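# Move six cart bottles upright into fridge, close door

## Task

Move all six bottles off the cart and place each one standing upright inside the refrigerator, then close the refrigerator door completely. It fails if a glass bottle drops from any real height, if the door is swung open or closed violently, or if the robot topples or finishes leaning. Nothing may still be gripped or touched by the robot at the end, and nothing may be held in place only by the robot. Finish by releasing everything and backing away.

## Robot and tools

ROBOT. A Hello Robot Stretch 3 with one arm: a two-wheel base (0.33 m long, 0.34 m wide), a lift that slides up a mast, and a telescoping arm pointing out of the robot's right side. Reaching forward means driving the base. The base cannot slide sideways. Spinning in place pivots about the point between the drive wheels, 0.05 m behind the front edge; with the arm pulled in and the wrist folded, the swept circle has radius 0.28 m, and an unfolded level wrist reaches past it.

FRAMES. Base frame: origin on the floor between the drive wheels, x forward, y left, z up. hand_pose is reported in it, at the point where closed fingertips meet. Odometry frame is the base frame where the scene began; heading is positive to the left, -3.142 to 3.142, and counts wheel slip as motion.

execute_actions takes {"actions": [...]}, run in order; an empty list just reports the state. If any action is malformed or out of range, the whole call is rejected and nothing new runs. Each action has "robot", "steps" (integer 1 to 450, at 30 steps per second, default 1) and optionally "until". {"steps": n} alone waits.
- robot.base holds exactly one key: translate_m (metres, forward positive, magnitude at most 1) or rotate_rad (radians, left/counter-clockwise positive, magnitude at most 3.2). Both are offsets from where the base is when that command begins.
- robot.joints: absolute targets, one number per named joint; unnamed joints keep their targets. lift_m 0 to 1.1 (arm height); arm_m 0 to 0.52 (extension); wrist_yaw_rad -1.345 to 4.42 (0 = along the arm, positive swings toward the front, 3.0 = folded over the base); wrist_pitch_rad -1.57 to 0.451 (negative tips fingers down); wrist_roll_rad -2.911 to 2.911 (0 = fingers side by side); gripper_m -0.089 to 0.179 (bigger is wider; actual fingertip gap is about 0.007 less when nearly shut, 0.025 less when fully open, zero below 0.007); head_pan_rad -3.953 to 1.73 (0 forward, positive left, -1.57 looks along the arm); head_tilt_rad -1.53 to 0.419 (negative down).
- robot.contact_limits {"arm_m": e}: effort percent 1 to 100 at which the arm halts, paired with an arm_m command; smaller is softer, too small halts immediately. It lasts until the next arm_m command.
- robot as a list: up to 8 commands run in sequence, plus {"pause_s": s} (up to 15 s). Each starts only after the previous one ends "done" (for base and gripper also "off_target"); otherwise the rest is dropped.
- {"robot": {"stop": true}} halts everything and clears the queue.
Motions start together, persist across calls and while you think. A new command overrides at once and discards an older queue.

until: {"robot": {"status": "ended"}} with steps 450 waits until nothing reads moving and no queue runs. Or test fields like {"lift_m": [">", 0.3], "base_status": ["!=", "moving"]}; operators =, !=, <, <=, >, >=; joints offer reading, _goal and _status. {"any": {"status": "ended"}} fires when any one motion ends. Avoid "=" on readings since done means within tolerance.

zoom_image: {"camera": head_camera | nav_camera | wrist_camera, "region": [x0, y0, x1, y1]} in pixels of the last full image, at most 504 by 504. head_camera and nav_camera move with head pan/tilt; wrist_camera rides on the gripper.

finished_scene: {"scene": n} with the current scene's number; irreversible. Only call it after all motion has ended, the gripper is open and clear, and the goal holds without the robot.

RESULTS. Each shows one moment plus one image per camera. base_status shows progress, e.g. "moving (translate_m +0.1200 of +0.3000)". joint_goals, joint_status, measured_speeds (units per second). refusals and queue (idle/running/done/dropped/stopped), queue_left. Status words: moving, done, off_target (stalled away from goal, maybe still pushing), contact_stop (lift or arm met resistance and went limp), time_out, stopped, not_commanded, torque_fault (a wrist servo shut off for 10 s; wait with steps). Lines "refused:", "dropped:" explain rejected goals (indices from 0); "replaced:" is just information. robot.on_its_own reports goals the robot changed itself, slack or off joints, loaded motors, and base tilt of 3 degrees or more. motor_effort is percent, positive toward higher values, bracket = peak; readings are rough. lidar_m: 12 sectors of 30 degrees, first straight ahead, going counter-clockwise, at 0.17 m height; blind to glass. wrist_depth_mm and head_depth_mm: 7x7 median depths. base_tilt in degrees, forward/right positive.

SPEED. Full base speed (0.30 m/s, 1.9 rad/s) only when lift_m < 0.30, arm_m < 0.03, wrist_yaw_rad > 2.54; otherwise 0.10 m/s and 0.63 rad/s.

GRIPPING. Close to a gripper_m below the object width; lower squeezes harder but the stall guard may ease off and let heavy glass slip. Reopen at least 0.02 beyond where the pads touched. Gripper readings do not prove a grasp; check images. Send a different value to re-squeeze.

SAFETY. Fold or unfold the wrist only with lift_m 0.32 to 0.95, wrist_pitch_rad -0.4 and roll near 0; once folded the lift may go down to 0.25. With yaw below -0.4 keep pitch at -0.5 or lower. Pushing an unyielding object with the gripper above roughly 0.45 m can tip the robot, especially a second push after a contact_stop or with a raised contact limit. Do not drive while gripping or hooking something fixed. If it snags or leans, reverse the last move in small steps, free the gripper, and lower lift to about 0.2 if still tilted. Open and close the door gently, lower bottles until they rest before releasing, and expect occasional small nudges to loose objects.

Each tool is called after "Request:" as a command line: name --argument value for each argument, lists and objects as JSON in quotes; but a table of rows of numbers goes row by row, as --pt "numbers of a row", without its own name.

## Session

Request:
execute_actions --actions '[]'

Scene clock: 0.00 s.
robot.base_odometry: x=+0.000 y=+0.000 heading=+0.000 (m, m, rad; robot's odometry frame)
robot.turned_by_wheels: +0.000 (rad since the last result)
robot.turned_by_imu: +0.000 (rad since the last result)
robot.base_tilt: forward=+0.3 right=-1.0 (deg)
robot.lidar_m: 1.11 1.39 1.27 1.21 1.24 1.27 1.05 3.34 1.41 1.47 2.27 1.12
robot.head_depth_mm: 1475 1478 1492 1509 1519 1541 1034 / 1457 1464 1483 1496 1522 1521 1024 / 1449 1454 1463 1485 1493 1476 1016 / 1437 1449 1452 1466 1488 1468 1011 / 1417 1425 1414 1454 1471 1443 1003 / 1408 1398 1405 1450 1467 1436 997 / 1399 1402 1400 1428 1441 1415 987
robot.base_status: not_commanded
robot.joint_positions: lift_m=+0.581 arm_m=+0.002 wrist_yaw_rad=+2.932 wrist_pitch_rad=-0.571 wrist_roll_rad=-0.019 gripper_m=+0.037 head_pan_rad=+0.002 head_tilt_rad=+0.000
robot.joint_goals: lift_m=+0.581 arm_m=+0.002 wrist_yaw_rad=+2.932 wrist_pitch_rad=-0.571 wrist_roll_rad=-0.019 gripper_m=+0.037 head_pan_rad=+0.002 head_tilt_rad=+0.000
robot.joint_status: lift_m=not_commanded arm_m=not_commanded wrist_yaw_rad=not_commanded wrist_pitch_rad=not_commanded wrist_roll_rad=not_commanded gripper_m=not_commanded head_pan_rad=not_commanded head_tilt_rad=not_commanded
robot.measured_speeds: translate_m=+0.000 rotate_rad=+0.000 lift_m=+0.000 arm_m=+0.000 wrist_yaw_rad=+0.000 wrist_pitch_rad=+0.000 wrist_roll_rad=+0.000 head_pan_rad=+0.000 head_tilt_rad=+0.000
robot: refusals=0 queue=idle queue_left=0
robot.motor_effort: left_wheel=+0 right_wheel=+1 lift_m=+36 arm_m=-1 wrist_yaw_rad=+0 wrist_pitch_rad=+7 wrist_roll_rad=+1 gripper_m=+0 head_pan_rad=+1 head_tilt_rad=+1 (%)
robot.hand_pose: x=+0.0210 y=+0.0515 z=+0.5612 quat_wxyz=(+0.268, +0.689, +0.130, +0.660) (m; robot's base frame)
robot.wrist_depth_mm: 986 - - - - - - / - - - - - - - / - - - - - - - / - 963 - - - - - / 853 848 - 842 842 836 844 / 739 739 - 739 720 743 733 / 663 664 658 677 662 658 651
pictures: head_camera (sideways: a quarter turn clockwise sets it upright), nav_camera (sideways: a quarter turn counterclockwise sets it upright), wrist_camera
camera_calibration (this result's frames):
head_camera: T_world_to_cam=[[-0.0494556, -0.0250745, -0.998462, 1.3228], [0.020126, 0.999457, -0.0260963, 0.036122], [0.998574, -0.0213857, -0.0489241, 0.0212153], [0, 0, 0, 1]] pos_world=[0.0435077, -0.00248029, 1.32274]
nav_camera: T_world_to_cam=[[0.0343826, 0.00937709, 0.999365, -1.2642], [-0.00742785, -0.999926, 0.00963791, 0.0401153], [0.999381, -0.00775451, -0.0343104, -0.00292052], [0, 0, 0, 1]] pos_world=[0.0466831, 0.0519442, 1.26291]
wrist_camera: T_world_to_cam=[[0.968972, -0.247032, 0.00827985, -0.0180259], [-0.16812, -0.683259, -0.710558, 0.463682], [0.181187, 0.687119, -0.70359, 0.524701], [0, 0, 0, 1]] pos_world=[0.000351502, -0.0481696, 0.698796]
Images, in order (width x height): head_camera 896x504, nav_camera 672x504, wrist_camera 644x364.

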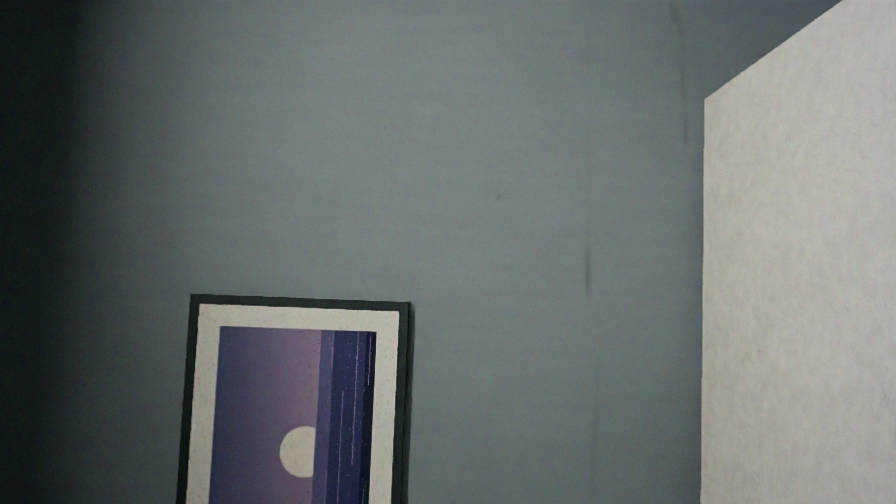

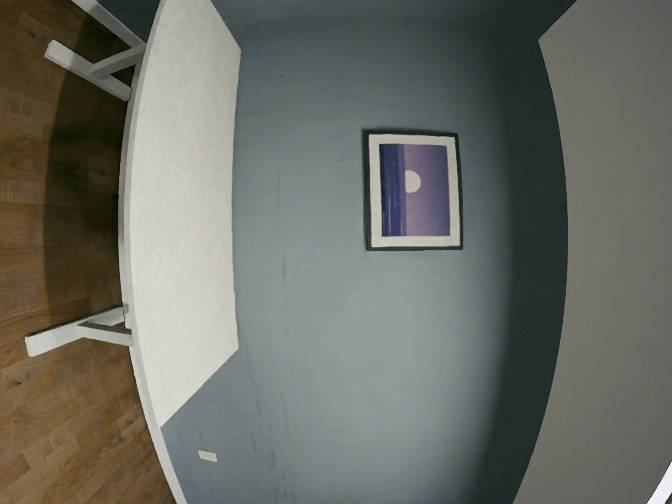

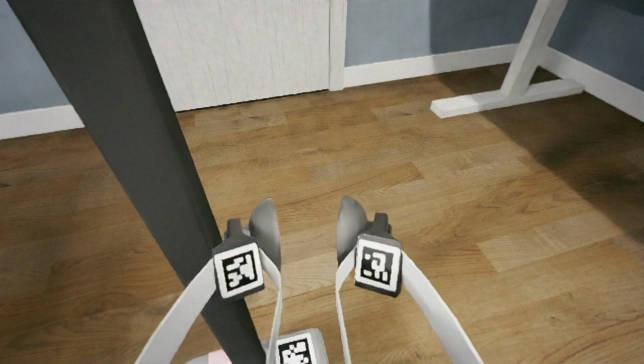

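Request:
execute_actions --actions '[{"robot":{"joints":{"head_pan_rad":-1.9,"head_tilt_rad":-0.4}},"steps":200,"until":{"robot":{"status":"ended"}}}]'

Request:
execute_actions --actions '[{"robot":{"joints":{"head_pan_rad":-3.1,"head_tilt_rad":-0.4}},"steps":200,"until":{"robot":{"status":"ended"}}}]'

Scene clock: 11.13 s.
robot.base_odometry: x=+0.000 y=+0.000 heading=+0.000 (m, m, rad; robot's odometry frame)
robot.turned_by_wheels: +0.000 (rad since the last result)
robot.turned_by_imu: +0.001 (rad since the last result)
robot.base_tilt: forward=+0.4 right=-1.1 (deg)
robot.lidar_m: 1.11 1.39 1.27 1.21 1.24 1.27 1.06 3.34 1.41 1.47 2.26 1.12
robot.head_depth_mm: 2672 2909 3197 3198 2287 1753 1433 / 2554 2757 3025 3163 2251 1749 1428 / 1989 2132 2836 2842 2256 1746 1426 / 2189 2314 2402 2488 2195 1726 1420 / 1300 1338 1438 1612 1750 1714 1402 / 1934 2156 2360 2559 2167 1705 1401 / 2116 2320 2466 2617 2146 1697 1387
robot.base_status: not_commanded
robot.joint_positions: lift_m=+0.581 arm_m=+0.002 wrist_yaw_rad=+2.932 wrist_pitch_rad=-0.571 wrist_roll_rad=-0.019 gripper_m=+0.037 head_pan_rad=-1.893 head_tilt_rad=-0.395
robot.joint_goals: lift_m=+0.581 arm_m=+0.002 wrist_yaw_rad=+2.932 wrist_pitch_rad=-0.571 wrist_roll_rad=-0.019 gripper_m=+0.037 head_pan_rad=-1.900 head_tilt_rad=-0.400
robot.joint_status: lift_m=not_commanded arm_m=not_commanded wrist_yaw_rad=not_commanded wrist_pitch_rad=not_commanded wrist_roll_rad=not_commanded gripper_m=not_commanded head_pan_rad=done head_tilt_rad=done
robot.measured_speeds: translate_m=+0.000 rotate_rad=+0.000 lift_m=+0.000 arm_m=+0.000 wrist_yaw_rad=+0.000 wrist_pitch_rad=+0.000 wrist_roll_rad=+0.000 head_pan_rad=+0.000 head_tilt_rad=+0.000
robot: refusals=0 queue=done queue_left=0
robot.motor_effort: left_wheel=+0(0) right_wheel=+1(1) lift_m=+36(36) arm_m=-1(1) wrist_yaw_rad=+0(0) wrist_pitch_rad=+7(7) wrist_roll_rad=+1(1) gripper_m=+0(0) head_pan_rad=-3(40) head_tilt_rad=-2(21) (%)
robot.hand_pose: x=+0.0210 y=+0.0515 z=+0.5612 quat_wxyz=(+0.268, +0.689, +0.130, +0.660) (m; robot's base frame)
robot.wrist_depth_mm: 958 - - - - - - / - - - - - - - / - - - - - - - / - 958 - - - - - / 829 845 - 841 849 828 841 / 750 744 - 734 722 738 730 / 660 669 662 668 647 660 648
pictures: head_camera (sideways: a quarter turn clockwise sets it upright), nav_camera (sideways: a quarter turn counterclockwise sets it upright), wrist_camera
camera_calibration (this result's frames):
head_camera: T_world_to_cam=[[0.112382, 0.415873, -0.902452, 1.19632], [0.944852, -0.32588, -0.0325113, 0.0388175], [-0.307612, -0.84903, -0.429561, 0.524606], [0, 0, 0, 1]] pos_world=[-0.00974716, -0.0394609, 1.30623]
nav_camera: T_world_to_cam=[[-0.122948, -0.398023, 0.909099, -1.14523], [-0.947021, 0.320929, 0.0124332, 0.0422134], [-0.296705, -0.859408, -0.416394, 0.502299], [0, 0, 0, 1]] pos_world=[0.0482085, -0.037695, 1.24976]
wrist_camera: T_world_to_cam=[[0.968972, -0.247032, 0.00827974, -0.0180259], [-0.16812, -0.683259, -0.710558, 0.463682], [0.181187, 0.687119, -0.70359, 0.524701], [0, 0, 0, 1]] pos_world=[0.00035151, -0.0481696, 0.698796]
Images, in order (width x height): head_camera 896x504, nav_camera 672x504, wrist_camera 644x364.

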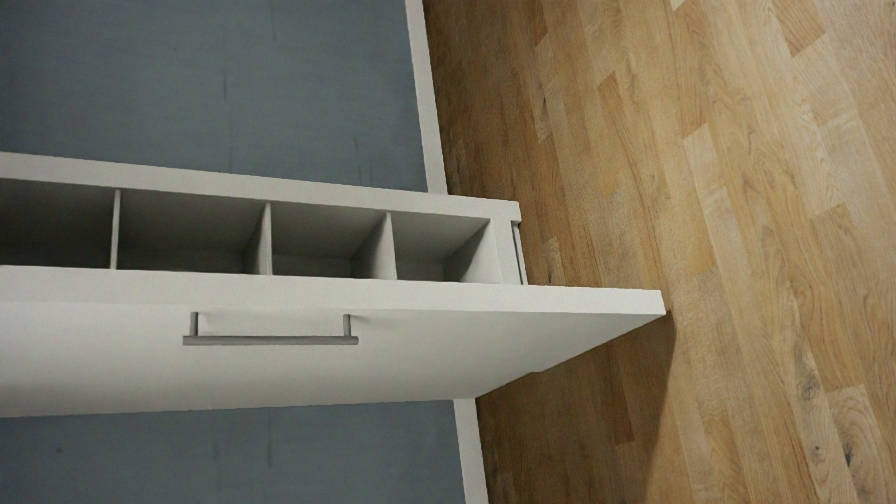

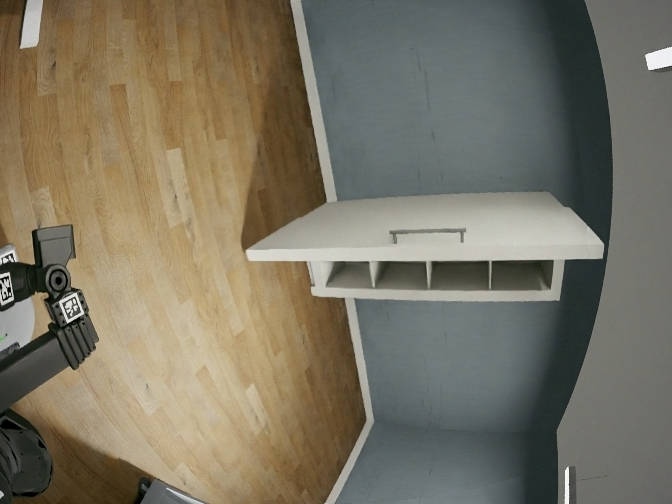

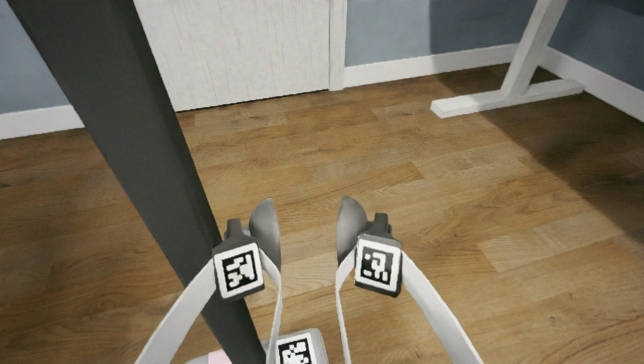

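Scene clock: 12.30 s.
robot.base_odometry: x=+0.000 y=+0.000 heading=+0.000 (m, m, rad; robot's odometry frame)
robot.turned_by_wheels: +0.000 (rad since the last result)
robot.turned_by_imu: +0.000 (rad since the last result)
robot.base_tilt: forward=+0.5 right=-0.9 (deg)
robot.lidar_m: 1.11 1.38 1.27 1.21 1.24 1.27 1.06 3.34 1.41 1.46 2.27 1.12
robot.head_depth_mm: 2866 3045 3266 3041 2287 1754 1431 / 2854 3093 3245 1331 1564 1648 1431 / 2828 3070 3177 1375 1550 1624 1421 / 2832 3042 3156 1372 1477 1577 1404 / 2805 3008 3178 1330 1453 1558 1392 / 2815 3014 3214 1334 1508 1582 1396 / 2844 2986 3279 2998 2155 1685 1388
robot.base_status: not_commanded
robot.joint_positions: lift_m=+0.581 arm_m=+0.002 wrist_yaw_rad=+2.932 wrist_pitch_rad=-0.571 wrist_roll_rad=-0.019 gripper_m=+0.037 head_pan_rad=-3.093 head_tilt_rad=-0.395
robot.joint_goals: lift_m=+0.581 arm_m=+0.002 wrist_yaw_rad=+2.932 wrist_pitch_rad=-0.571 wrist_roll_rad=-0.019 gripper_m=+0.037 head_pan_rad=-3.100 head_tilt_rad=-0.400
robot.joint_status: lift_m=not_commanded arm_m=not_commanded wrist_yaw_rad=not_commanded wrist_pitch_rad=not_commanded wrist_roll_rad=not_commanded gripper_m=not_commanded head_pan_rad=done head_tilt_rad=done
robot.measured_speeds: translate_m=+0.000 rotate_rad=+0.000 lift_m=+0.000 arm_m=+0.000 wrist_yaw_rad=+0.000 wrist_pitch_rad=+0.000 wrist_roll_rad=+0.000 head_pan_rad=+0.000 head_tilt_rad=+0.000
robot: refusals=0 queue=done queue_left=0
robot.motor_effort: left_wheel=+0(0) right_wheel=+1(1) lift_m=+36(36) arm_m=-1(1) wrist_yaw_rad=+0(0) wrist_pitch_rad=+7(7) wrist_roll_rad=+1(1) gripper_m=+0(1) head_pan_rad=-4(38) head_tilt_rad=-2(1) (%)
robot.hand_pose: x=+0.0210 y=+0.0515 z=+0.5612 quat_wxyz=(+0.268, +0.689, +0.130, +0.660) (m; robot's base frame)
robot.wrist_depth_mm: 964 - - - - - - / - - - - - - - / - - - - - - - / - 946 - - - - - / 844 849 - 858 839 827 835 / 742 736 - 736 721 736 734 / 665 666 657 670 656 657 656
pictures: head_camera (sideways: a quarter turn clockwise sets it upright), nav_camera (sideways: a quarter turn counterclockwise sets it upright), wrist_camera
camera_calibration (this result's frames):
head_camera: T_world_to_cam=[[0.428436, 0.0459549, -0.902403, 1.19433], [0.0386451, -0.998724, -0.0325125, 0.0443469], [-0.902745, -0.0209439, -0.429666, 0.528372], [0, 0, 0, 1]] pos_world=[-0.036422, 0.000471202, 1.30623]
nav_camera: T_world_to_cam=[[-0.415629, -0.0296396, 0.909051, -1.14338], [-0.044043, 0.998952, 0.0124338, 0.0367045], [-0.908467, -0.0348695, -0.416499, 0.506167], [0, 0, 0, 1]] pos_world=[-0.0137689, -0.0529055, 1.24975]
wrist_camera: T_world_to_cam=[[0.968972, -0.247032, 0.00827996, -0.018026], [-0.16812, -0.68326, -0.710558, 0.463682], [0.181187, 0.687119, -0.70359, 0.524701], [0, 0, 0, 1]] pos_world=[0.000351494, -0.0481696, 0.698796]
Images, in order (width x height): head_camera 896x504, nav_camera 672x504, wrist_camera 644x364.

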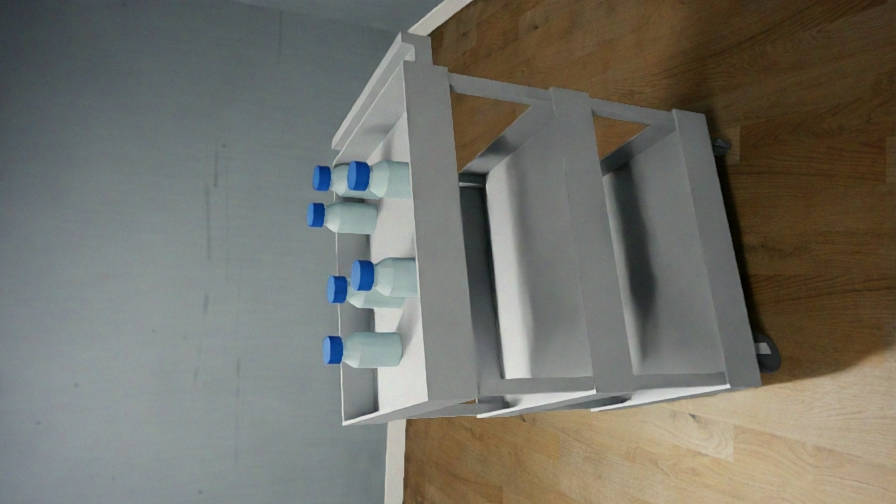

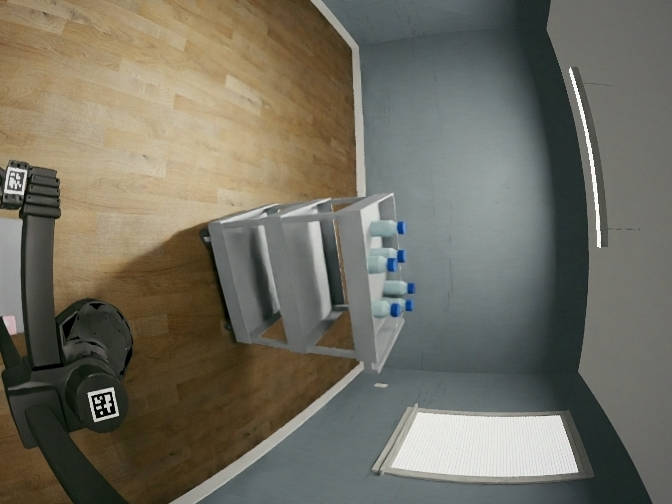

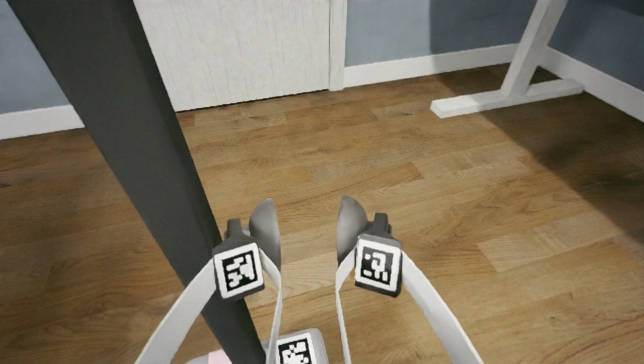

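Request:
execute_actions --actions '[{"robot":[{"base":{"rotate_rad":0.49},"joints":{"head_pan_rad":-1.4,"head_tilt_rad":-0.6,"wrist_pitch_rad":-0.4,"lift_m":0.9}},{"base":{"translate_m":-0.7},"joints":{"wrist_yaw_rad":0,"gripper_m":0.08}},{"base":{"rotate_rad":-2.29},"joints":{"wrist_pitch_rad":-1.4,"lift_m":1.03}},{"joints":{"arm_m":0.43}}],"steps":450,"until":{"robot":{"status":"ended"}}},{"steps":300,"until":{"robot":{"status":"ended"}}}]'

Scene clock: 52.67 s.
robot.base_odometry: x=-0.618 y=-0.329 heading=-1.800 (m, m, rad; robot's odometry frame)
robot.turned_by_wheels: -1.800 (rad since the last result)
robot.turned_by_imu: -1.784 (rad since the last result)
robot.base_tilt: forward=+0.3 right=-0.9 (deg)
robot.lidar_m: 1.73 1.05 2.52 1.69 1.70 1.76 1.51 1.52 0.53 0.42 0.73 2.63
robot.head_depth_mm: - 2738 1005 682 702 942 1192 / 2318 - 810 803 685 937 1092 / 2342 2580 2710 826 683 870 1045 / 2299 2522 2717 818 697 906 927 / 2275 2517 2748 871 1105 1256 1215 / 2237 2482 2707 2125 1730 1439 1235 / 2219 2432 2660 2115 1706 1428 1229
robot.base_status: done (rotate_rad -2.2899 of -2.2900)
robot.joint_positions: lift_m=+1.029 arm_m=+0.430 wrist_yaw_rad=+0.001 wrist_pitch_rad=-1.398 wrist_roll_rad=-0.019 gripper_m=+0.080 head_pan_rad=-1.407 head_tilt_rad=-0.593
robot.joint_goals: lift_m=+1.030 arm_m=+0.430 wrist_yaw_rad=+0.000 wrist_pitch_rad=-1.400 wrist_roll_rad=-0.019 gripper_m=+0.080 head_pan_rad=-1.400 head_tilt_rad=-0.600
robot.joint_status: lift_m=done arm_m=done wrist_yaw_rad=done wrist_pitch_rad=done wrist_roll_rad=not_commanded gripper_m=done head_pan_rad=done head_tilt_rad=done
robot.measured_speeds: translate_m=+0.000 rotate_rad=+0.000 lift_m=+0.000 arm_m=+0.000 wrist_yaw_rad=+0.000 wrist_pitch_rad=+0.000 wrist_roll_rad=+0.000 head_pan_rad=+0.000 head_tilt_rad=+0.000
robot: refusals=0 queue=done queue_left=0
robot.motor_effort: left_wheel=+2(6) right_wheel=-2(8) lift_m=+50(52) arm_m=+3(5) wrist_yaw_rad=-1(3) wrist_pitch_rad=-1(12) wrist_roll_rad=+1(1) gripper_m=+0(87) head_pan_rad=+3(39) head_tilt_rad=-4(14) (%)
robot.hand_pose: x=-0.0216 y=-0.5949 z=+0.9116 quat_wxyz=(+0.546, +0.460, -0.536, -0.451) (m; robot's base frame)
robot.wrist_depth_mm: 273 274 215 271 283 287 270 / 268 275 279 280 284 287 273 / 244 277 278 282 284 147 291 / - 277 281 283 225 145 147 / - 246 283 284 287 283 240 / - - 283 285 287 246 - / - - 266 286 254 - -
pictures: head_camera (sideways: a quarter turn clockwise sets it upright), nav_camera (sideways: a quarter turn counterclockwise sets it upright), wrist_camera
camera_calibration (this result's frames):
head_camera: T_world_to_cam=[[-0.122393, 0.586943, -0.800324, 1.06457], [0.986609, 0.159546, -0.033873, 0.040327], [0.107807, -0.793753, -0.598611, 0.742023], [0, 0, 0, 1]] pos_world=[0.0105138, -0.0422951, 1.29755]
nav_camera: T_world_to_cam=[[0.104971, -0.577643, 0.809512, -1.01674], [-0.986877, -0.16094, 0.0131286, 0.0415545], [0.122699, -0.800267, -0.586957, 0.721665], [0, 0, 0, 1]] pos_world=[0.0591904, -0.00310356, 1.24611]
wrist_camera: T_world_to_cam=[[-0.999175, 0.0206354, 0.0349671, -0.0469419], [0.0218997, 0.999106, 0.0361687, 0.588076], [-0.0341895, 0.0369047, -0.998734, 1.1007], [0, 0, 0, 1]] pos_world=[-0.0221494, -0.627202, 1.07968]
Images, in order (width x height): head_camera 896x504, nav_camera 672x504, wrist_camera 644x364.

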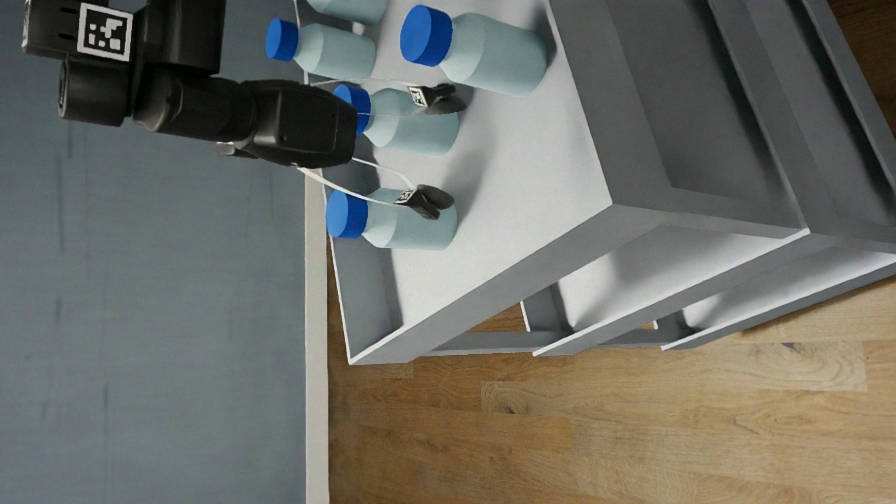

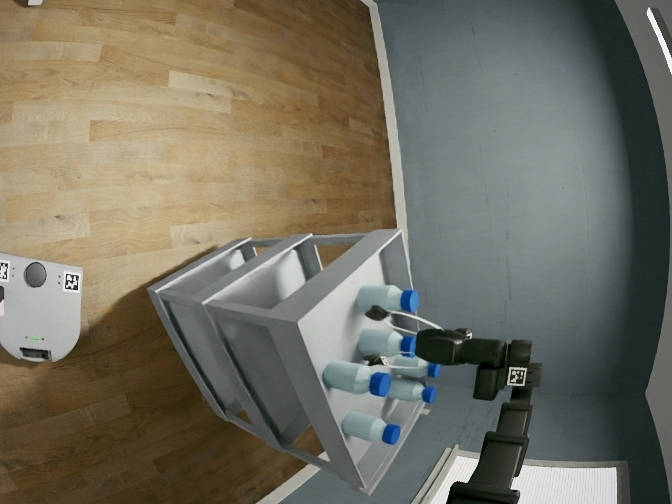

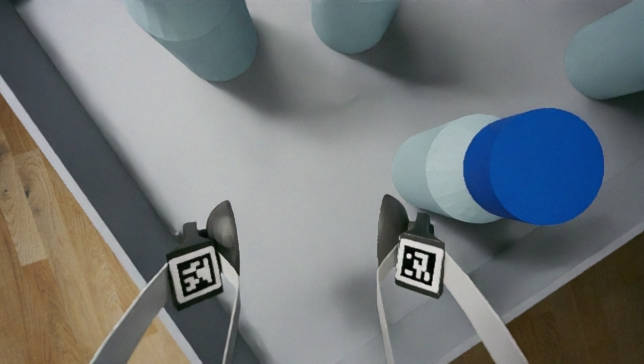

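Request:
execute_actions --actions '[{"robot":[{"base":{"translate_m":0.18},"joints":{"arm_m":0.47}},{"joints":{"lift_m":0.945}}],"steps":450,"until":{"robot":{"status":"ended"}}}]'

Scene clock: 60.87 s.
robot.base_odometry: x=-0.659 y=-0.505 heading=-1.800 (m, m, rad; robot's odometry frame)
robot.turned_by_wheels: +0.000 (rad since the last result)
robot.turned_by_imu: +0.002 (rad since the last result)
robot.base_tilt: forward=+0.3 right=-0.9 (deg)
robot.lidar_m: 1.55 0.89 2.37 2.19 2.20 1.96 1.69 1.69 0.45 0.51 2.57 2.43
robot.head_depth_mm: 2329 2523 1012 810 637 653 796 / 2288 2465 - 805 735 938 857 / 2293 2543 2729 818 1092 1013 1147 / 2259 2519 2713 2123 1654 1392 1250 / 2238 2474 2667 2154 1719 1445 1243 / 2204 2437 2617 2139 1728 1436 1232 / 2183 2403 2588 2119 1715 1427 1218
robot.base_status: done (translate_m +0.1800 of +0.1800)
robot.joint_positions: lift_m=+0.946 arm_m=+0.470 wrist_yaw_rad=+0.001 wrist_pitch_rad=-1.398 wrist_roll_rad=-0.019 gripper_m=+0.080 head_pan_rad=-1.407 head_tilt_rad=-0.593
robot.joint_goals: lift_m=+0.945 arm_m=+0.470 wrist_yaw_rad=+0.000 wrist_pitch_rad=-1.400 wrist_roll_rad=-0.019 gripper_m=+0.080 head_pan_rad=-1.400 head_tilt_rad=-0.600
robot.joint_status: lift_m=done arm_m=done wrist_yaw_rad=done wrist_pitch_rad=done wrist_roll_rad=not_commanded gripper_m=done head_pan_rad=done head_tilt_rad=done
robot.measured_speeds: translate_m=+0.000 rotate_rad=+0.000 lift_m=+0.000 arm_m=+0.000 wrist_yaw_rad=+0.000 wrist_pitch_rad=+0.000 wrist_roll_rad=+0.000 head_pan_rad=+0.000 head_tilt_rad=+0.000
robot: refusals=0 queue=done queue_left=0
robot.motor_effort: left_wheel=+1(5) right_wheel=-1(3) lift_m=+21(50) arm_m=+2(2) wrist_yaw_rad=-1(0) wrist_pitch_rad=-1(1) wrist_roll_rad=+1(1) gripper_m=+0(0) head_pan_rad=+3(3) head_tilt_rad=-3(2) (%)
robot.hand_pose: x=-0.0216 y=-0.6349 z=+0.8277 quat_wxyz=(+0.546, +0.460, -0.536, -0.451) (m; robot's base frame)
robot.wrist_depth_mm: 936 941 196 198 199 120 110 / 927 934 198 198 200 157 205 / 934 937 954 199 201 204 206 / 931 959 945 201 202 204 207 / 919 958 969 954 203 205 207 / 921 952 979 - 204 207 209 / 958 946 973 - 206 207 209
pictures: head_camera (sideways: a quarter turn clockwise sets it upright), nav_camera (sideways: a quarter turn counterclockwise sets it upright), wrist_camera
camera_calibration (this result's frames):
head_camera: T_world_to_cam=[[-0.122393, 0.586943, -0.800324, 1.06457], [0.986609, 0.159546, -0.033873, 0.040327], [0.107807, -0.793752, -0.598611, 0.742023], [0, 0, 0, 1]] pos_world=[0.0105138, -0.0422951, 1.29755]
nav_camera: T_world_to_cam=[[0.104971, -0.577643, 0.809512, -1.01674], [-0.986877, -0.16094, 0.0131286, 0.0415545], [0.122699, -0.800267, -0.586957, 0.721665], [0, 0, 0, 1]] pos_world=[0.0591904, -0.00310356, 1.24611]
wrist_camera: T_world_to_cam=[[-0.999175, 0.0206343, 0.0349676, -0.0431811], [0.0218994, 0.999105, 0.0361902, 0.631052], [-0.0341896, 0.0369261, -0.998733, 1.01832], [0, 0, 0, 1]] pos_world=[-0.0221493, -0.667199, 0.9957]
Images, in order (width x height): head_camera 896x504, nav_camera 672x504, wrist_camera 644x364.

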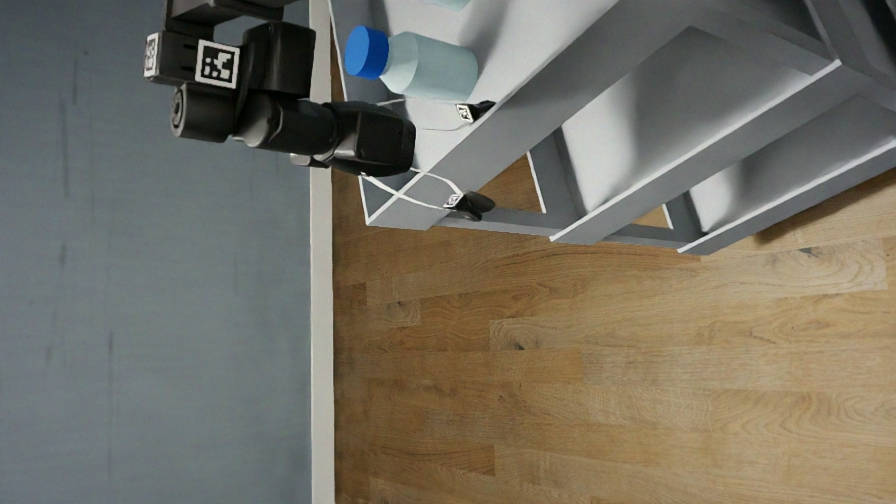

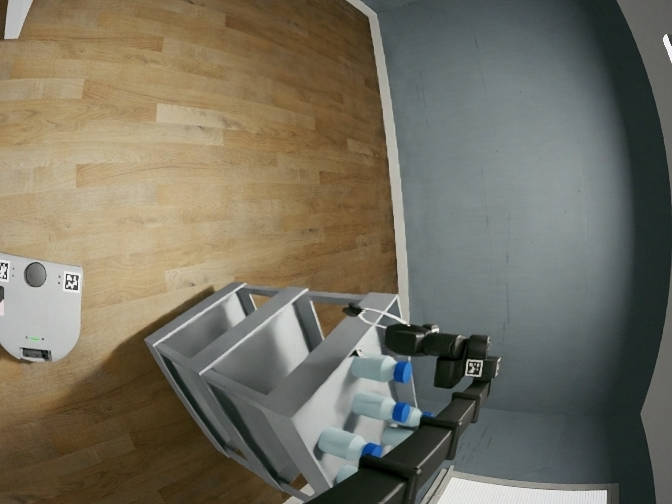

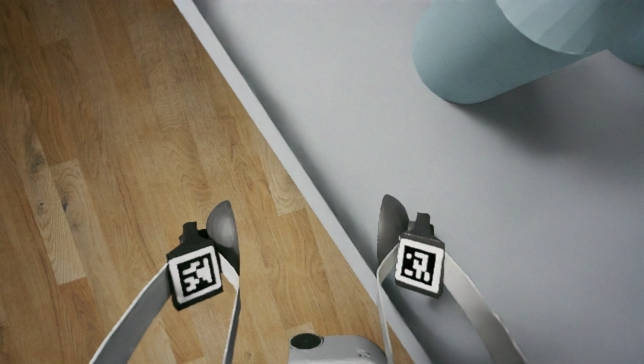

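Request:
execute_actions --actions '[{"robot":[{"joints":{"gripper_m":-0.02}},{"base":{"translate_m":1.0},"joints":{"arm_m":0.5}},{"base":{"translate_m":0.24}},{"joints":{"gripper_m":0.08}},{"joints":{"lift_m":1.08}},{"base":{"translate_m":-0.25},"joints":{"arm_m":0.0,"wrist_pitch_rad":-0.45,"wrist_yaw_rad":0,"gripper_m":0.09}}],"steps":450,"until":{"robot":{"status":"ended"}}},{"steps":400,"until":{"robot":{"status":"ended"}}}]'

Scene clock: 91.97 s.
robot.base_odometry: x=-0.884 y=-1.469 heading=-1.800 (m, m, rad; robot's odometry frame)
robot.turned_by_wheels: +0.000 (rad since the last result)
robot.turned_by_imu: +0.003 (rad since the last result)
robot.base_tilt: forward=+0.2 right=-0.9 (deg)
robot.lidar_m: 0.57 0.84 0.52 0.45 0.45 2.82 2.65 0.32 0.28 0.28 0.34 1.33
robot.head_depth_mm: 2025 - - - - - 430 / 2028 2210 - - - - 463 / 2040 2249 2505 849 676 555 492 / 2001 2243 2410 732 540 564 764 / 1996 2183 2419 823 651 537 790 / 1955 2183 2424 778 666 563 803 / 1950 2138 2378 2099 657 740 885
robot.base_status: done (translate_m -0.2500 of -0.2500)
robot.joint_positions: lift_m=+1.079 arm_m=+0.002 wrist_yaw_rad=-0.001 wrist_pitch_rad=-0.469 wrist_roll_rad=-0.014 gripper_m=+0.090 head_pan_rad=-1.407 head_tilt_rad=-0.593
robot.joint_goals: lift_m=+1.080 arm_m=+0.000 wrist_yaw_rad=+0.000 wrist_pitch_rad=-0.450 wrist_roll_rad=-0.014 gripper_m=+0.090 head_pan_rad=-1.400 head_tilt_rad=-0.600
robot.joint_status: lift_m=done arm_m=done wrist_yaw_rad=done wrist_pitch_rad=done wrist_roll_rad=not_commanded gripper_m=done head_pan_rad=done head_tilt_rad=done
robot.measured_speeds: translate_m=+0.000 rotate_rad=+0.000 lift_m=+0.000 arm_m=+0.000 wrist_yaw_rad=+0.000 wrist_pitch_rad=+0.000 wrist_roll_rad=+0.000 head_pan_rad=+0.000 head_tilt_rad=+0.000
robot: refusals=0 queue=done queue_left=0
robot.motor_effort: left_wheel=+0(12) right_wheel=+0(39) lift_m=+51(54) arm_m=-3(3) wrist_yaw_rad=+1(14) wrist_pitch_rad=+11(43) wrist_roll_rad=-2(20) gripper_m=+0(100) head_pan_rad=+3(4) head_tilt_rad=-1(3) (%)
robot.hand_pose: x=-0.0218 y=-0.3645 z=+1.0808 quat_wxyz=(+0.693, +0.165, -0.683, -0.164) (m; robot's base frame)
robot.wrist_depth_mm: - - - - - - - / - - - - - - - / - - - - - - - / - - 568 615 598 548 - / - 540 527 472 532 457 487 / - 446 320 471 457 468 412 / 388 411 329 409 304 410 371
pictures: head_camera (sideways: a quarter turn clockwise sets it upright), nav_camera (sideways: a quarter turn counterclockwise sets it upright), wrist_camera
camera_calibration (this result's frames):
head_camera: T_world_to_cam=[[-0.122456, 0.586973, -0.800292, 1.06453], [0.986594, 0.159643, -0.0338732, 0.0403273], [0.107878, -0.793711, -0.598653, 0.742077], [0, 0, 0, 1]] pos_world=[0.0105178, -0.0422945, 1.29755]
nav_camera: T_world_to_cam=[[0.105034, -0.577675, 0.809481, -1.0167], [-0.986861, -0.161036, 0.0131287, 0.0415542], [0.122771, -0.800224, -0.586999, 0.72172], [0, 0, 0, 1]] pos_world=[0.0591902, -0.00309556, 1.24611]
wrist_camera: T_world_to_cam=[[-0.999058, 0.0433924, 0.000141348, -0.0118563], [0.0271221, 0.626989, -0.778556, 1.09685], [-0.033872, -0.777818, -0.627576, 0.563042], [0, 0, 0, 1]] pos_world=[-0.0225228, -0.249257, 1.20732]
Images, in order (width x height): head_camera 896x504, nav_camera 672x504, wrist_camera 644x364.

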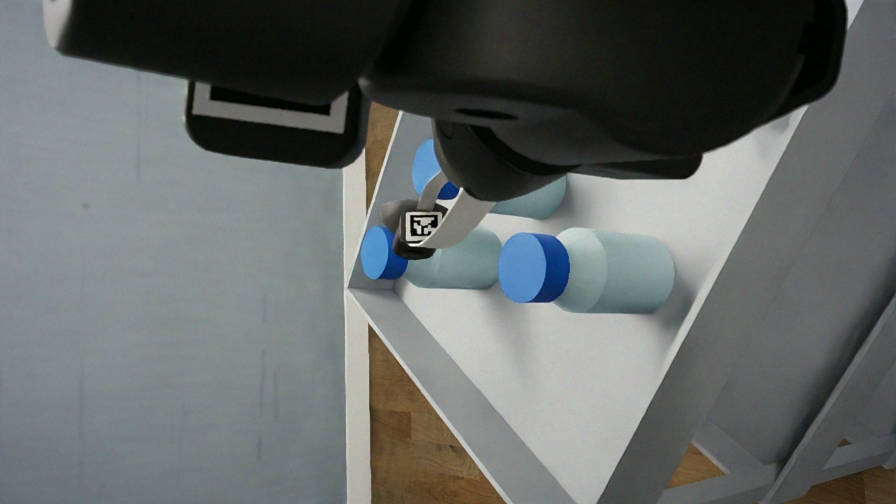

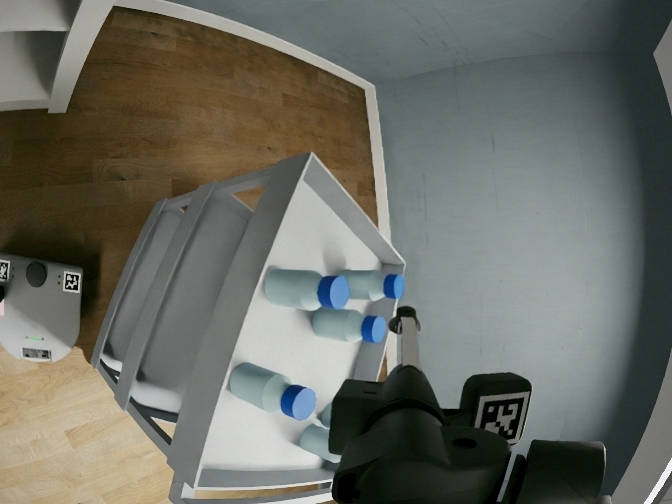

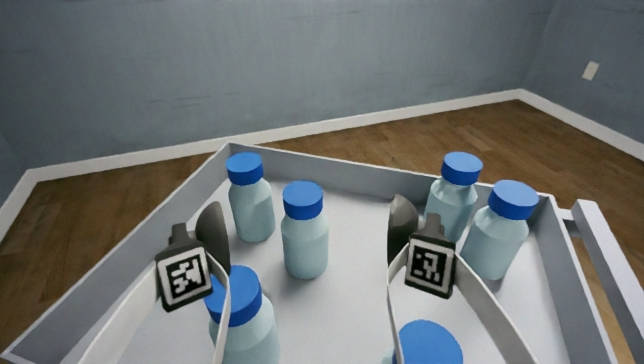

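Request:
execute_actions --actions '[{"robot":[{"base":{"translate_m":-0.13},"joints":{"wrist_pitch_rad":-1.5,"gripper_m":0.0}},{"joints":{"lift_m":0.91}},{"joints":{"arm_m":0.3}},{"joints":{"arm_m":0.0}},{"joints":{"lift_m":1.08}},{"base":{"translate_m":0.13},"joints":{"wrist_pitch_rad":-0.45,"gripper_m":0.09}}],"steps":450,"until":{"robot":{"status":"ended"}}},{"steps":300,"until":{"robot":{"status":"ended"}}}]'

Scene clock: 114.80 s.
robot.base_odometry: x=-0.884 y=-1.469 heading=-1.800 (m, m, rad; robot's odometry frame)
robot.turned_by_wheels: +0.000 (rad since the last result)
robot.turned_by_imu: -0.010 (rad since the last result)
robot.base_tilt: forward=+0.4 right=-1.0 (deg)
robot.lidar_m: 0.57 0.87 0.53 0.45 0.45 2.30 2.65 2.64 0.47 0.45 0.47 1.34
robot.head_depth_mm: 2039 - - - - - 862 / 2074 2250 - - - - 1048 / 2029 2268 2426 922 619 909 1049 / 2014 2215 2392 762 631 926 1045 / 1978 2208 977 780 640 918 1057 / 1968 2151 1008 829 649 915 1071 / 1926 2150 2349 787 650 844 1156
robot.base_status: done (translate_m +0.1300 of +0.1300)
robot.joint_positions: lift_m=+1.079 arm_m=+0.002 wrist_yaw_rad=-0.001 wrist_pitch_rad=-0.470 wrist_roll_rad=-0.015 gripper_m=+0.090 head_pan_rad=-1.407 head_tilt_rad=-0.593
robot.joint_goals: lift_m=+1.080 arm_m=+0.000 wrist_yaw_rad=+0.000 wrist_pitch_rad=-0.450 wrist_roll_rad=-0.015 gripper_m=+0.090 head_pan_rad=-1.400 head_tilt_rad=-0.600
robot.joint_status: lift_m=done arm_m=done wrist_yaw_rad=done wrist_pitch_rad=done wrist_roll_rad=not_commanded gripper_m=done head_pan_rad=done head_tilt_rad=done
robot.measured_speeds: translate_m=+0.000 rotate_rad=+0.000 lift_m=+0.000 arm_m=+0.000 wrist_yaw_rad=+0.000 wrist_pitch_rad=+0.000 wrist_roll_rad=+0.000 head_pan_rad=+0.000 head_tilt_rad=+0.000
robot: refusals=0 queue=done queue_left=0
robot.motor_effort: left_wheel=+0(3) right_wheel=+0(28) lift_m=+51(52) arm_m=-4(14) wrist_yaw_rad=+0(4) wrist_pitch_rad=+11(61) wrist_roll_rad=-1(8) gripper_m=-1(88) head_pan_rad=+3(3) head_tilt_rad=-2(3) (%)
robot.hand_pose: x=-0.0217 y=-0.3644 z=+1.0807 quat_wxyz=(+0.693, +0.166, -0.682, -0.164) (m; robot's base frame)
robot.wrist_depth_mm: - - - - - - - / - - - - - - - / - - 732 730 688 - - / - 643 567 660 628 - - / - 537 522 534 555 507 - / 448 487 459 458 456 413 - / 401 403 405 414 425 482 -
pictures: head_camera (sideways: a quarter turn clockwise sets it upright), nav_camera (sideways: a quarter turn counterclockwise sets it upright), wrist_camera
camera_calibration (this result's frames):
head_camera: T_world_to_cam=[[-0.12256, 0.587413, -0.799953, 1.06409], [0.986582, 0.159713, -0.0338752, 0.04033], [0.107864, -0.793371, -0.599106, 0.742666], [0, 0, 0, 1]] pos_world=[0.0105196, -0.0422918, 1.29752]
nav_camera: T_world_to_cam=[[0.105138, -0.578121, 0.809149, -1.01627], [-0.986852, -0.161094, 0.01313, 0.0415525], [0.122758, -0.79989, -0.587457, 0.722316], [0, 0, 0, 1]] pos_world=[0.0591852, -0.00306168, 1.2461]
wrist_camera: T_world_to_cam=[[-0.99909, 0.0426371, 0.000599085, -0.0125144], [0.026316, 0.627581, -0.778106, 1.09638], [-0.0335522, -0.777383, -0.628132, 0.563804], [0, 0, 0, 1]] pos_world=[-0.0224385, -0.249241, 1.20725]
Images, in order (width x height): head_camera 896x504, nav_camera 672x504, wrist_camera 644x364.

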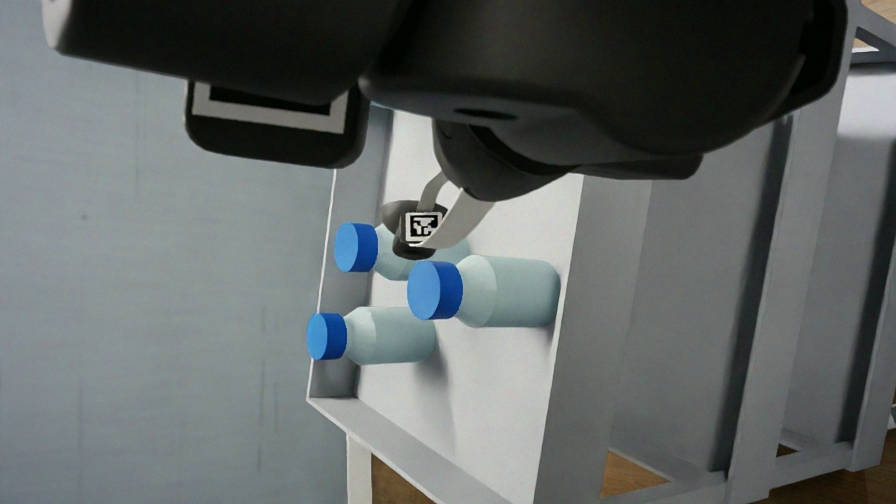

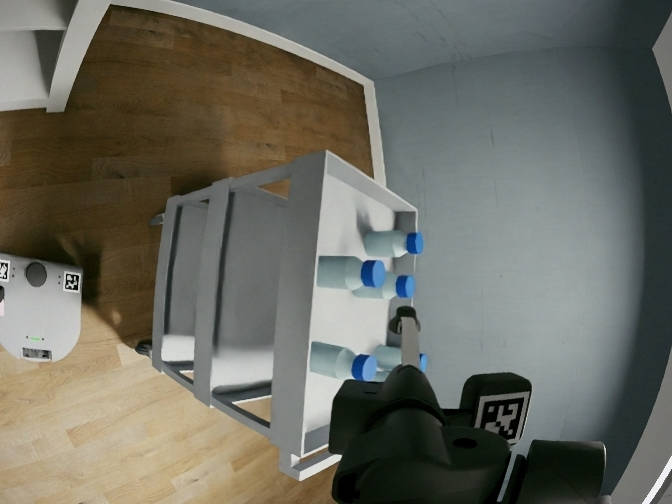

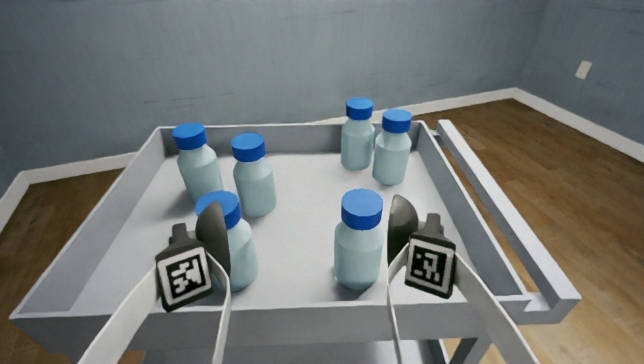

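Request:
execute_actions --actions '[{"robot":[{"base":{"translate_m":-0.069},"joints":{"lift_m":0.9,"arm_m":0.08}},{"joints":{"arm_m":0.18}},{"joints":{"gripper_m":0.02}},{"joints":{"lift_m":1.08}},{"joints":{"arm_m":0.0},"base":{"translate_m":0.069}},{"base":{"rotate_rad":1.7},"joints":{"head_tilt_rad":-0.3,"head_pan_rad":-1.57}},{"base":{"translate_m":0.24}}],"steps":450,"until":{"robot":{"status":"ended"}}},{"steps":300,"until":{"robot":{"status":"ended"}}}]'

Scene clock: 140.43 s.
robot.base_odometry: x=-0.646 y=-1.493 heading=-0.100 (m, m, rad; robot's odometry frame)
robot.turned_by_wheels: +1.700 (rad since the last result)
robot.turned_by_imu: +1.691 (rad since the last result)
robot.base_tilt: forward=+0.3 right=-1.0 (deg)
robot.lidar_m: 0.21 0.21 2.74 2.67 2.70 0.70 0.69 0.75 0.60 0.68 0.37 0.23
robot.head_depth_mm: 557 559 586 - - - - / 697 700 706 - - - - / 833 872 926 - - - - / 822 877 926 - - - - / 809 857 915 968 757 1046 887 / 796 843 898 949 750 1023 905 / 782 830 879 927 740 1018 901
robot.base_status: done (translate_m +0.2400 of +0.2400)
robot.joint_positions: lift_m=+1.079 arm_m=+0.002 wrist_yaw_rad=+0.001 wrist_pitch_rad=-0.491 wrist_roll_rad=-0.015 gripper_m=+0.021 head_pan_rad=-1.563 head_tilt_rad=-0.310
robot.joint_goals: lift_m=+1.080 arm_m=+0.000 wrist_yaw_rad=+0.000 wrist_pitch_rad=-0.450 wrist_roll_rad=-0.015 gripper_m=+0.020 head_pan_rad=-1.570 head_tilt_rad=-0.300
robot.joint_status: lift_m=done arm_m=done wrist_yaw_rad=done wrist_pitch_rad=done wrist_roll_rad=not_commanded gripper_m=done head_pan_rad=done head_tilt_rad=done
robot.measured_speeds: translate_m=+0.000 rotate_rad=+0.000 lift_m=+0.000 arm_m=+0.000 wrist_yaw_rad=+0.000 wrist_pitch_rad=+0.000 wrist_roll_rad=+0.000 head_pan_rad=+0.000 head_tilt_rad=+0.000
robot: refusals=0 queue=done queue_left=0
robot.motor_effort: left_wheel=-2(3) right_wheel=+4(9) lift_m=+54(55) arm_m=-3(3) wrist_yaw_rad=-1(4) wrist_pitch_rad=+23(26) wrist_roll_rad=-1(2) gripper_m=-16(95) head_pan_rad=-3(18) head_tilt_rad=+3(18) (%)
robot.hand_pose: x=-0.0213 y=-0.3614 z=+1.0760 quat_wxyz=(+0.691, +0.174, -0.680, -0.171) (m; robot's base frame)
robot.wrist_depth_mm: 376 590 628 658 442 308 924 / 360 609 686 708 463 337 - / 351 528 568 575 482 387 - / 339 457 444 152 455 - - / 349 413 412 151 495 - - / 386 490 728 168 627 - - / 370 480 676 196 770 - -
pictures: head_camera (sideways: a quarter turn clockwise sets it upright), nav_camera (sideways: a quarter turn counterclockwise sets it upright), wrist_camera
camera_calibration (this result's frames):
head_camera: T_world_to_cam=[[-0.0277258, 0.351777, -0.935673, 1.24053], [0.99949, -0.00509689, -0.031533, 0.0372141], [-0.0158616, -0.93607, -0.351457, 0.421186], [0, 0, 0, 1]] pos_world=[0.00388012, -0.0419402, 1.30993]
nav_camera: T_world_to_cam=[[0.0119457, -0.337796, 0.941144, -1.18787], [-0.999926, -0.00197276, 0.0119838, 0.0431199], [-0.00219142, -0.941217, -0.337794, 0.398216], [0, 0, 0, 1]] pos_world=[0.0581794, -0.0263649, 1.25196]
wrist_camera: T_world_to_cam=[[-0.999161, 0.0409348, 0.00150015, -0.013863], [0.0252416, 0.644128, -0.764501, 1.08214], [-0.032261, -0.763821, -0.644621, 0.585835], [0, 0, 0, 1]] pos_world=[-0.0222666, -0.248994, 1.20496]
Images, in order (width x height): head_camera 896x504, nav_camera 672x504, wrist_camera 644x364.

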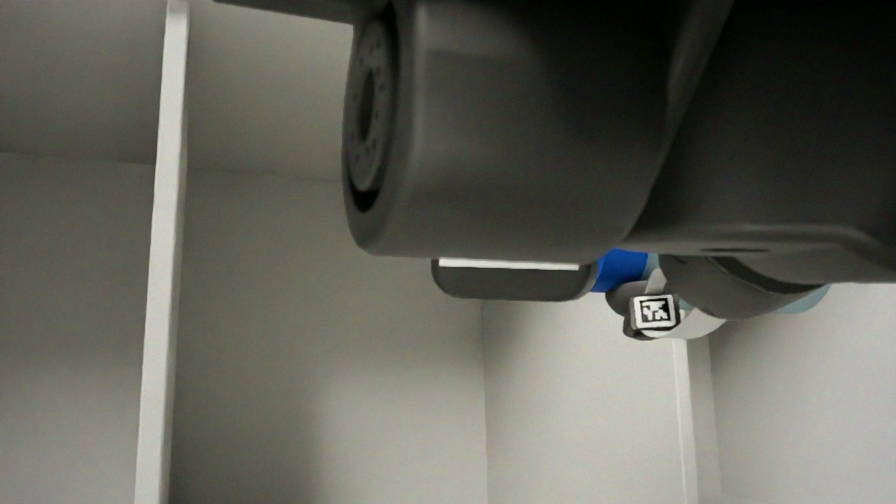

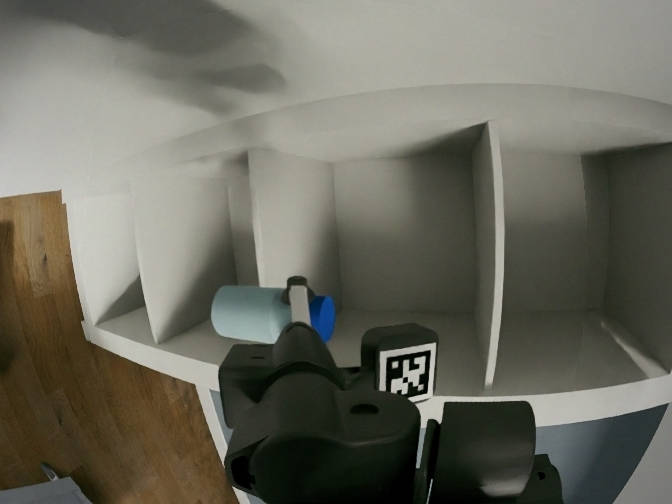

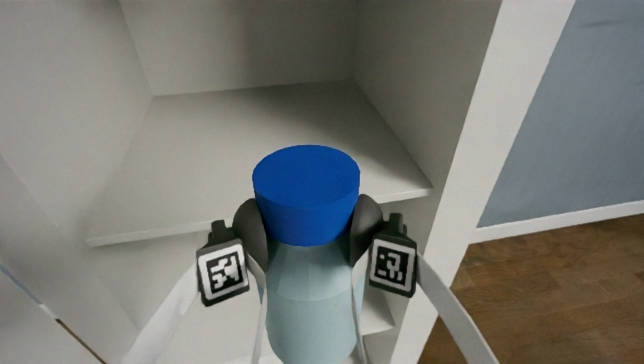

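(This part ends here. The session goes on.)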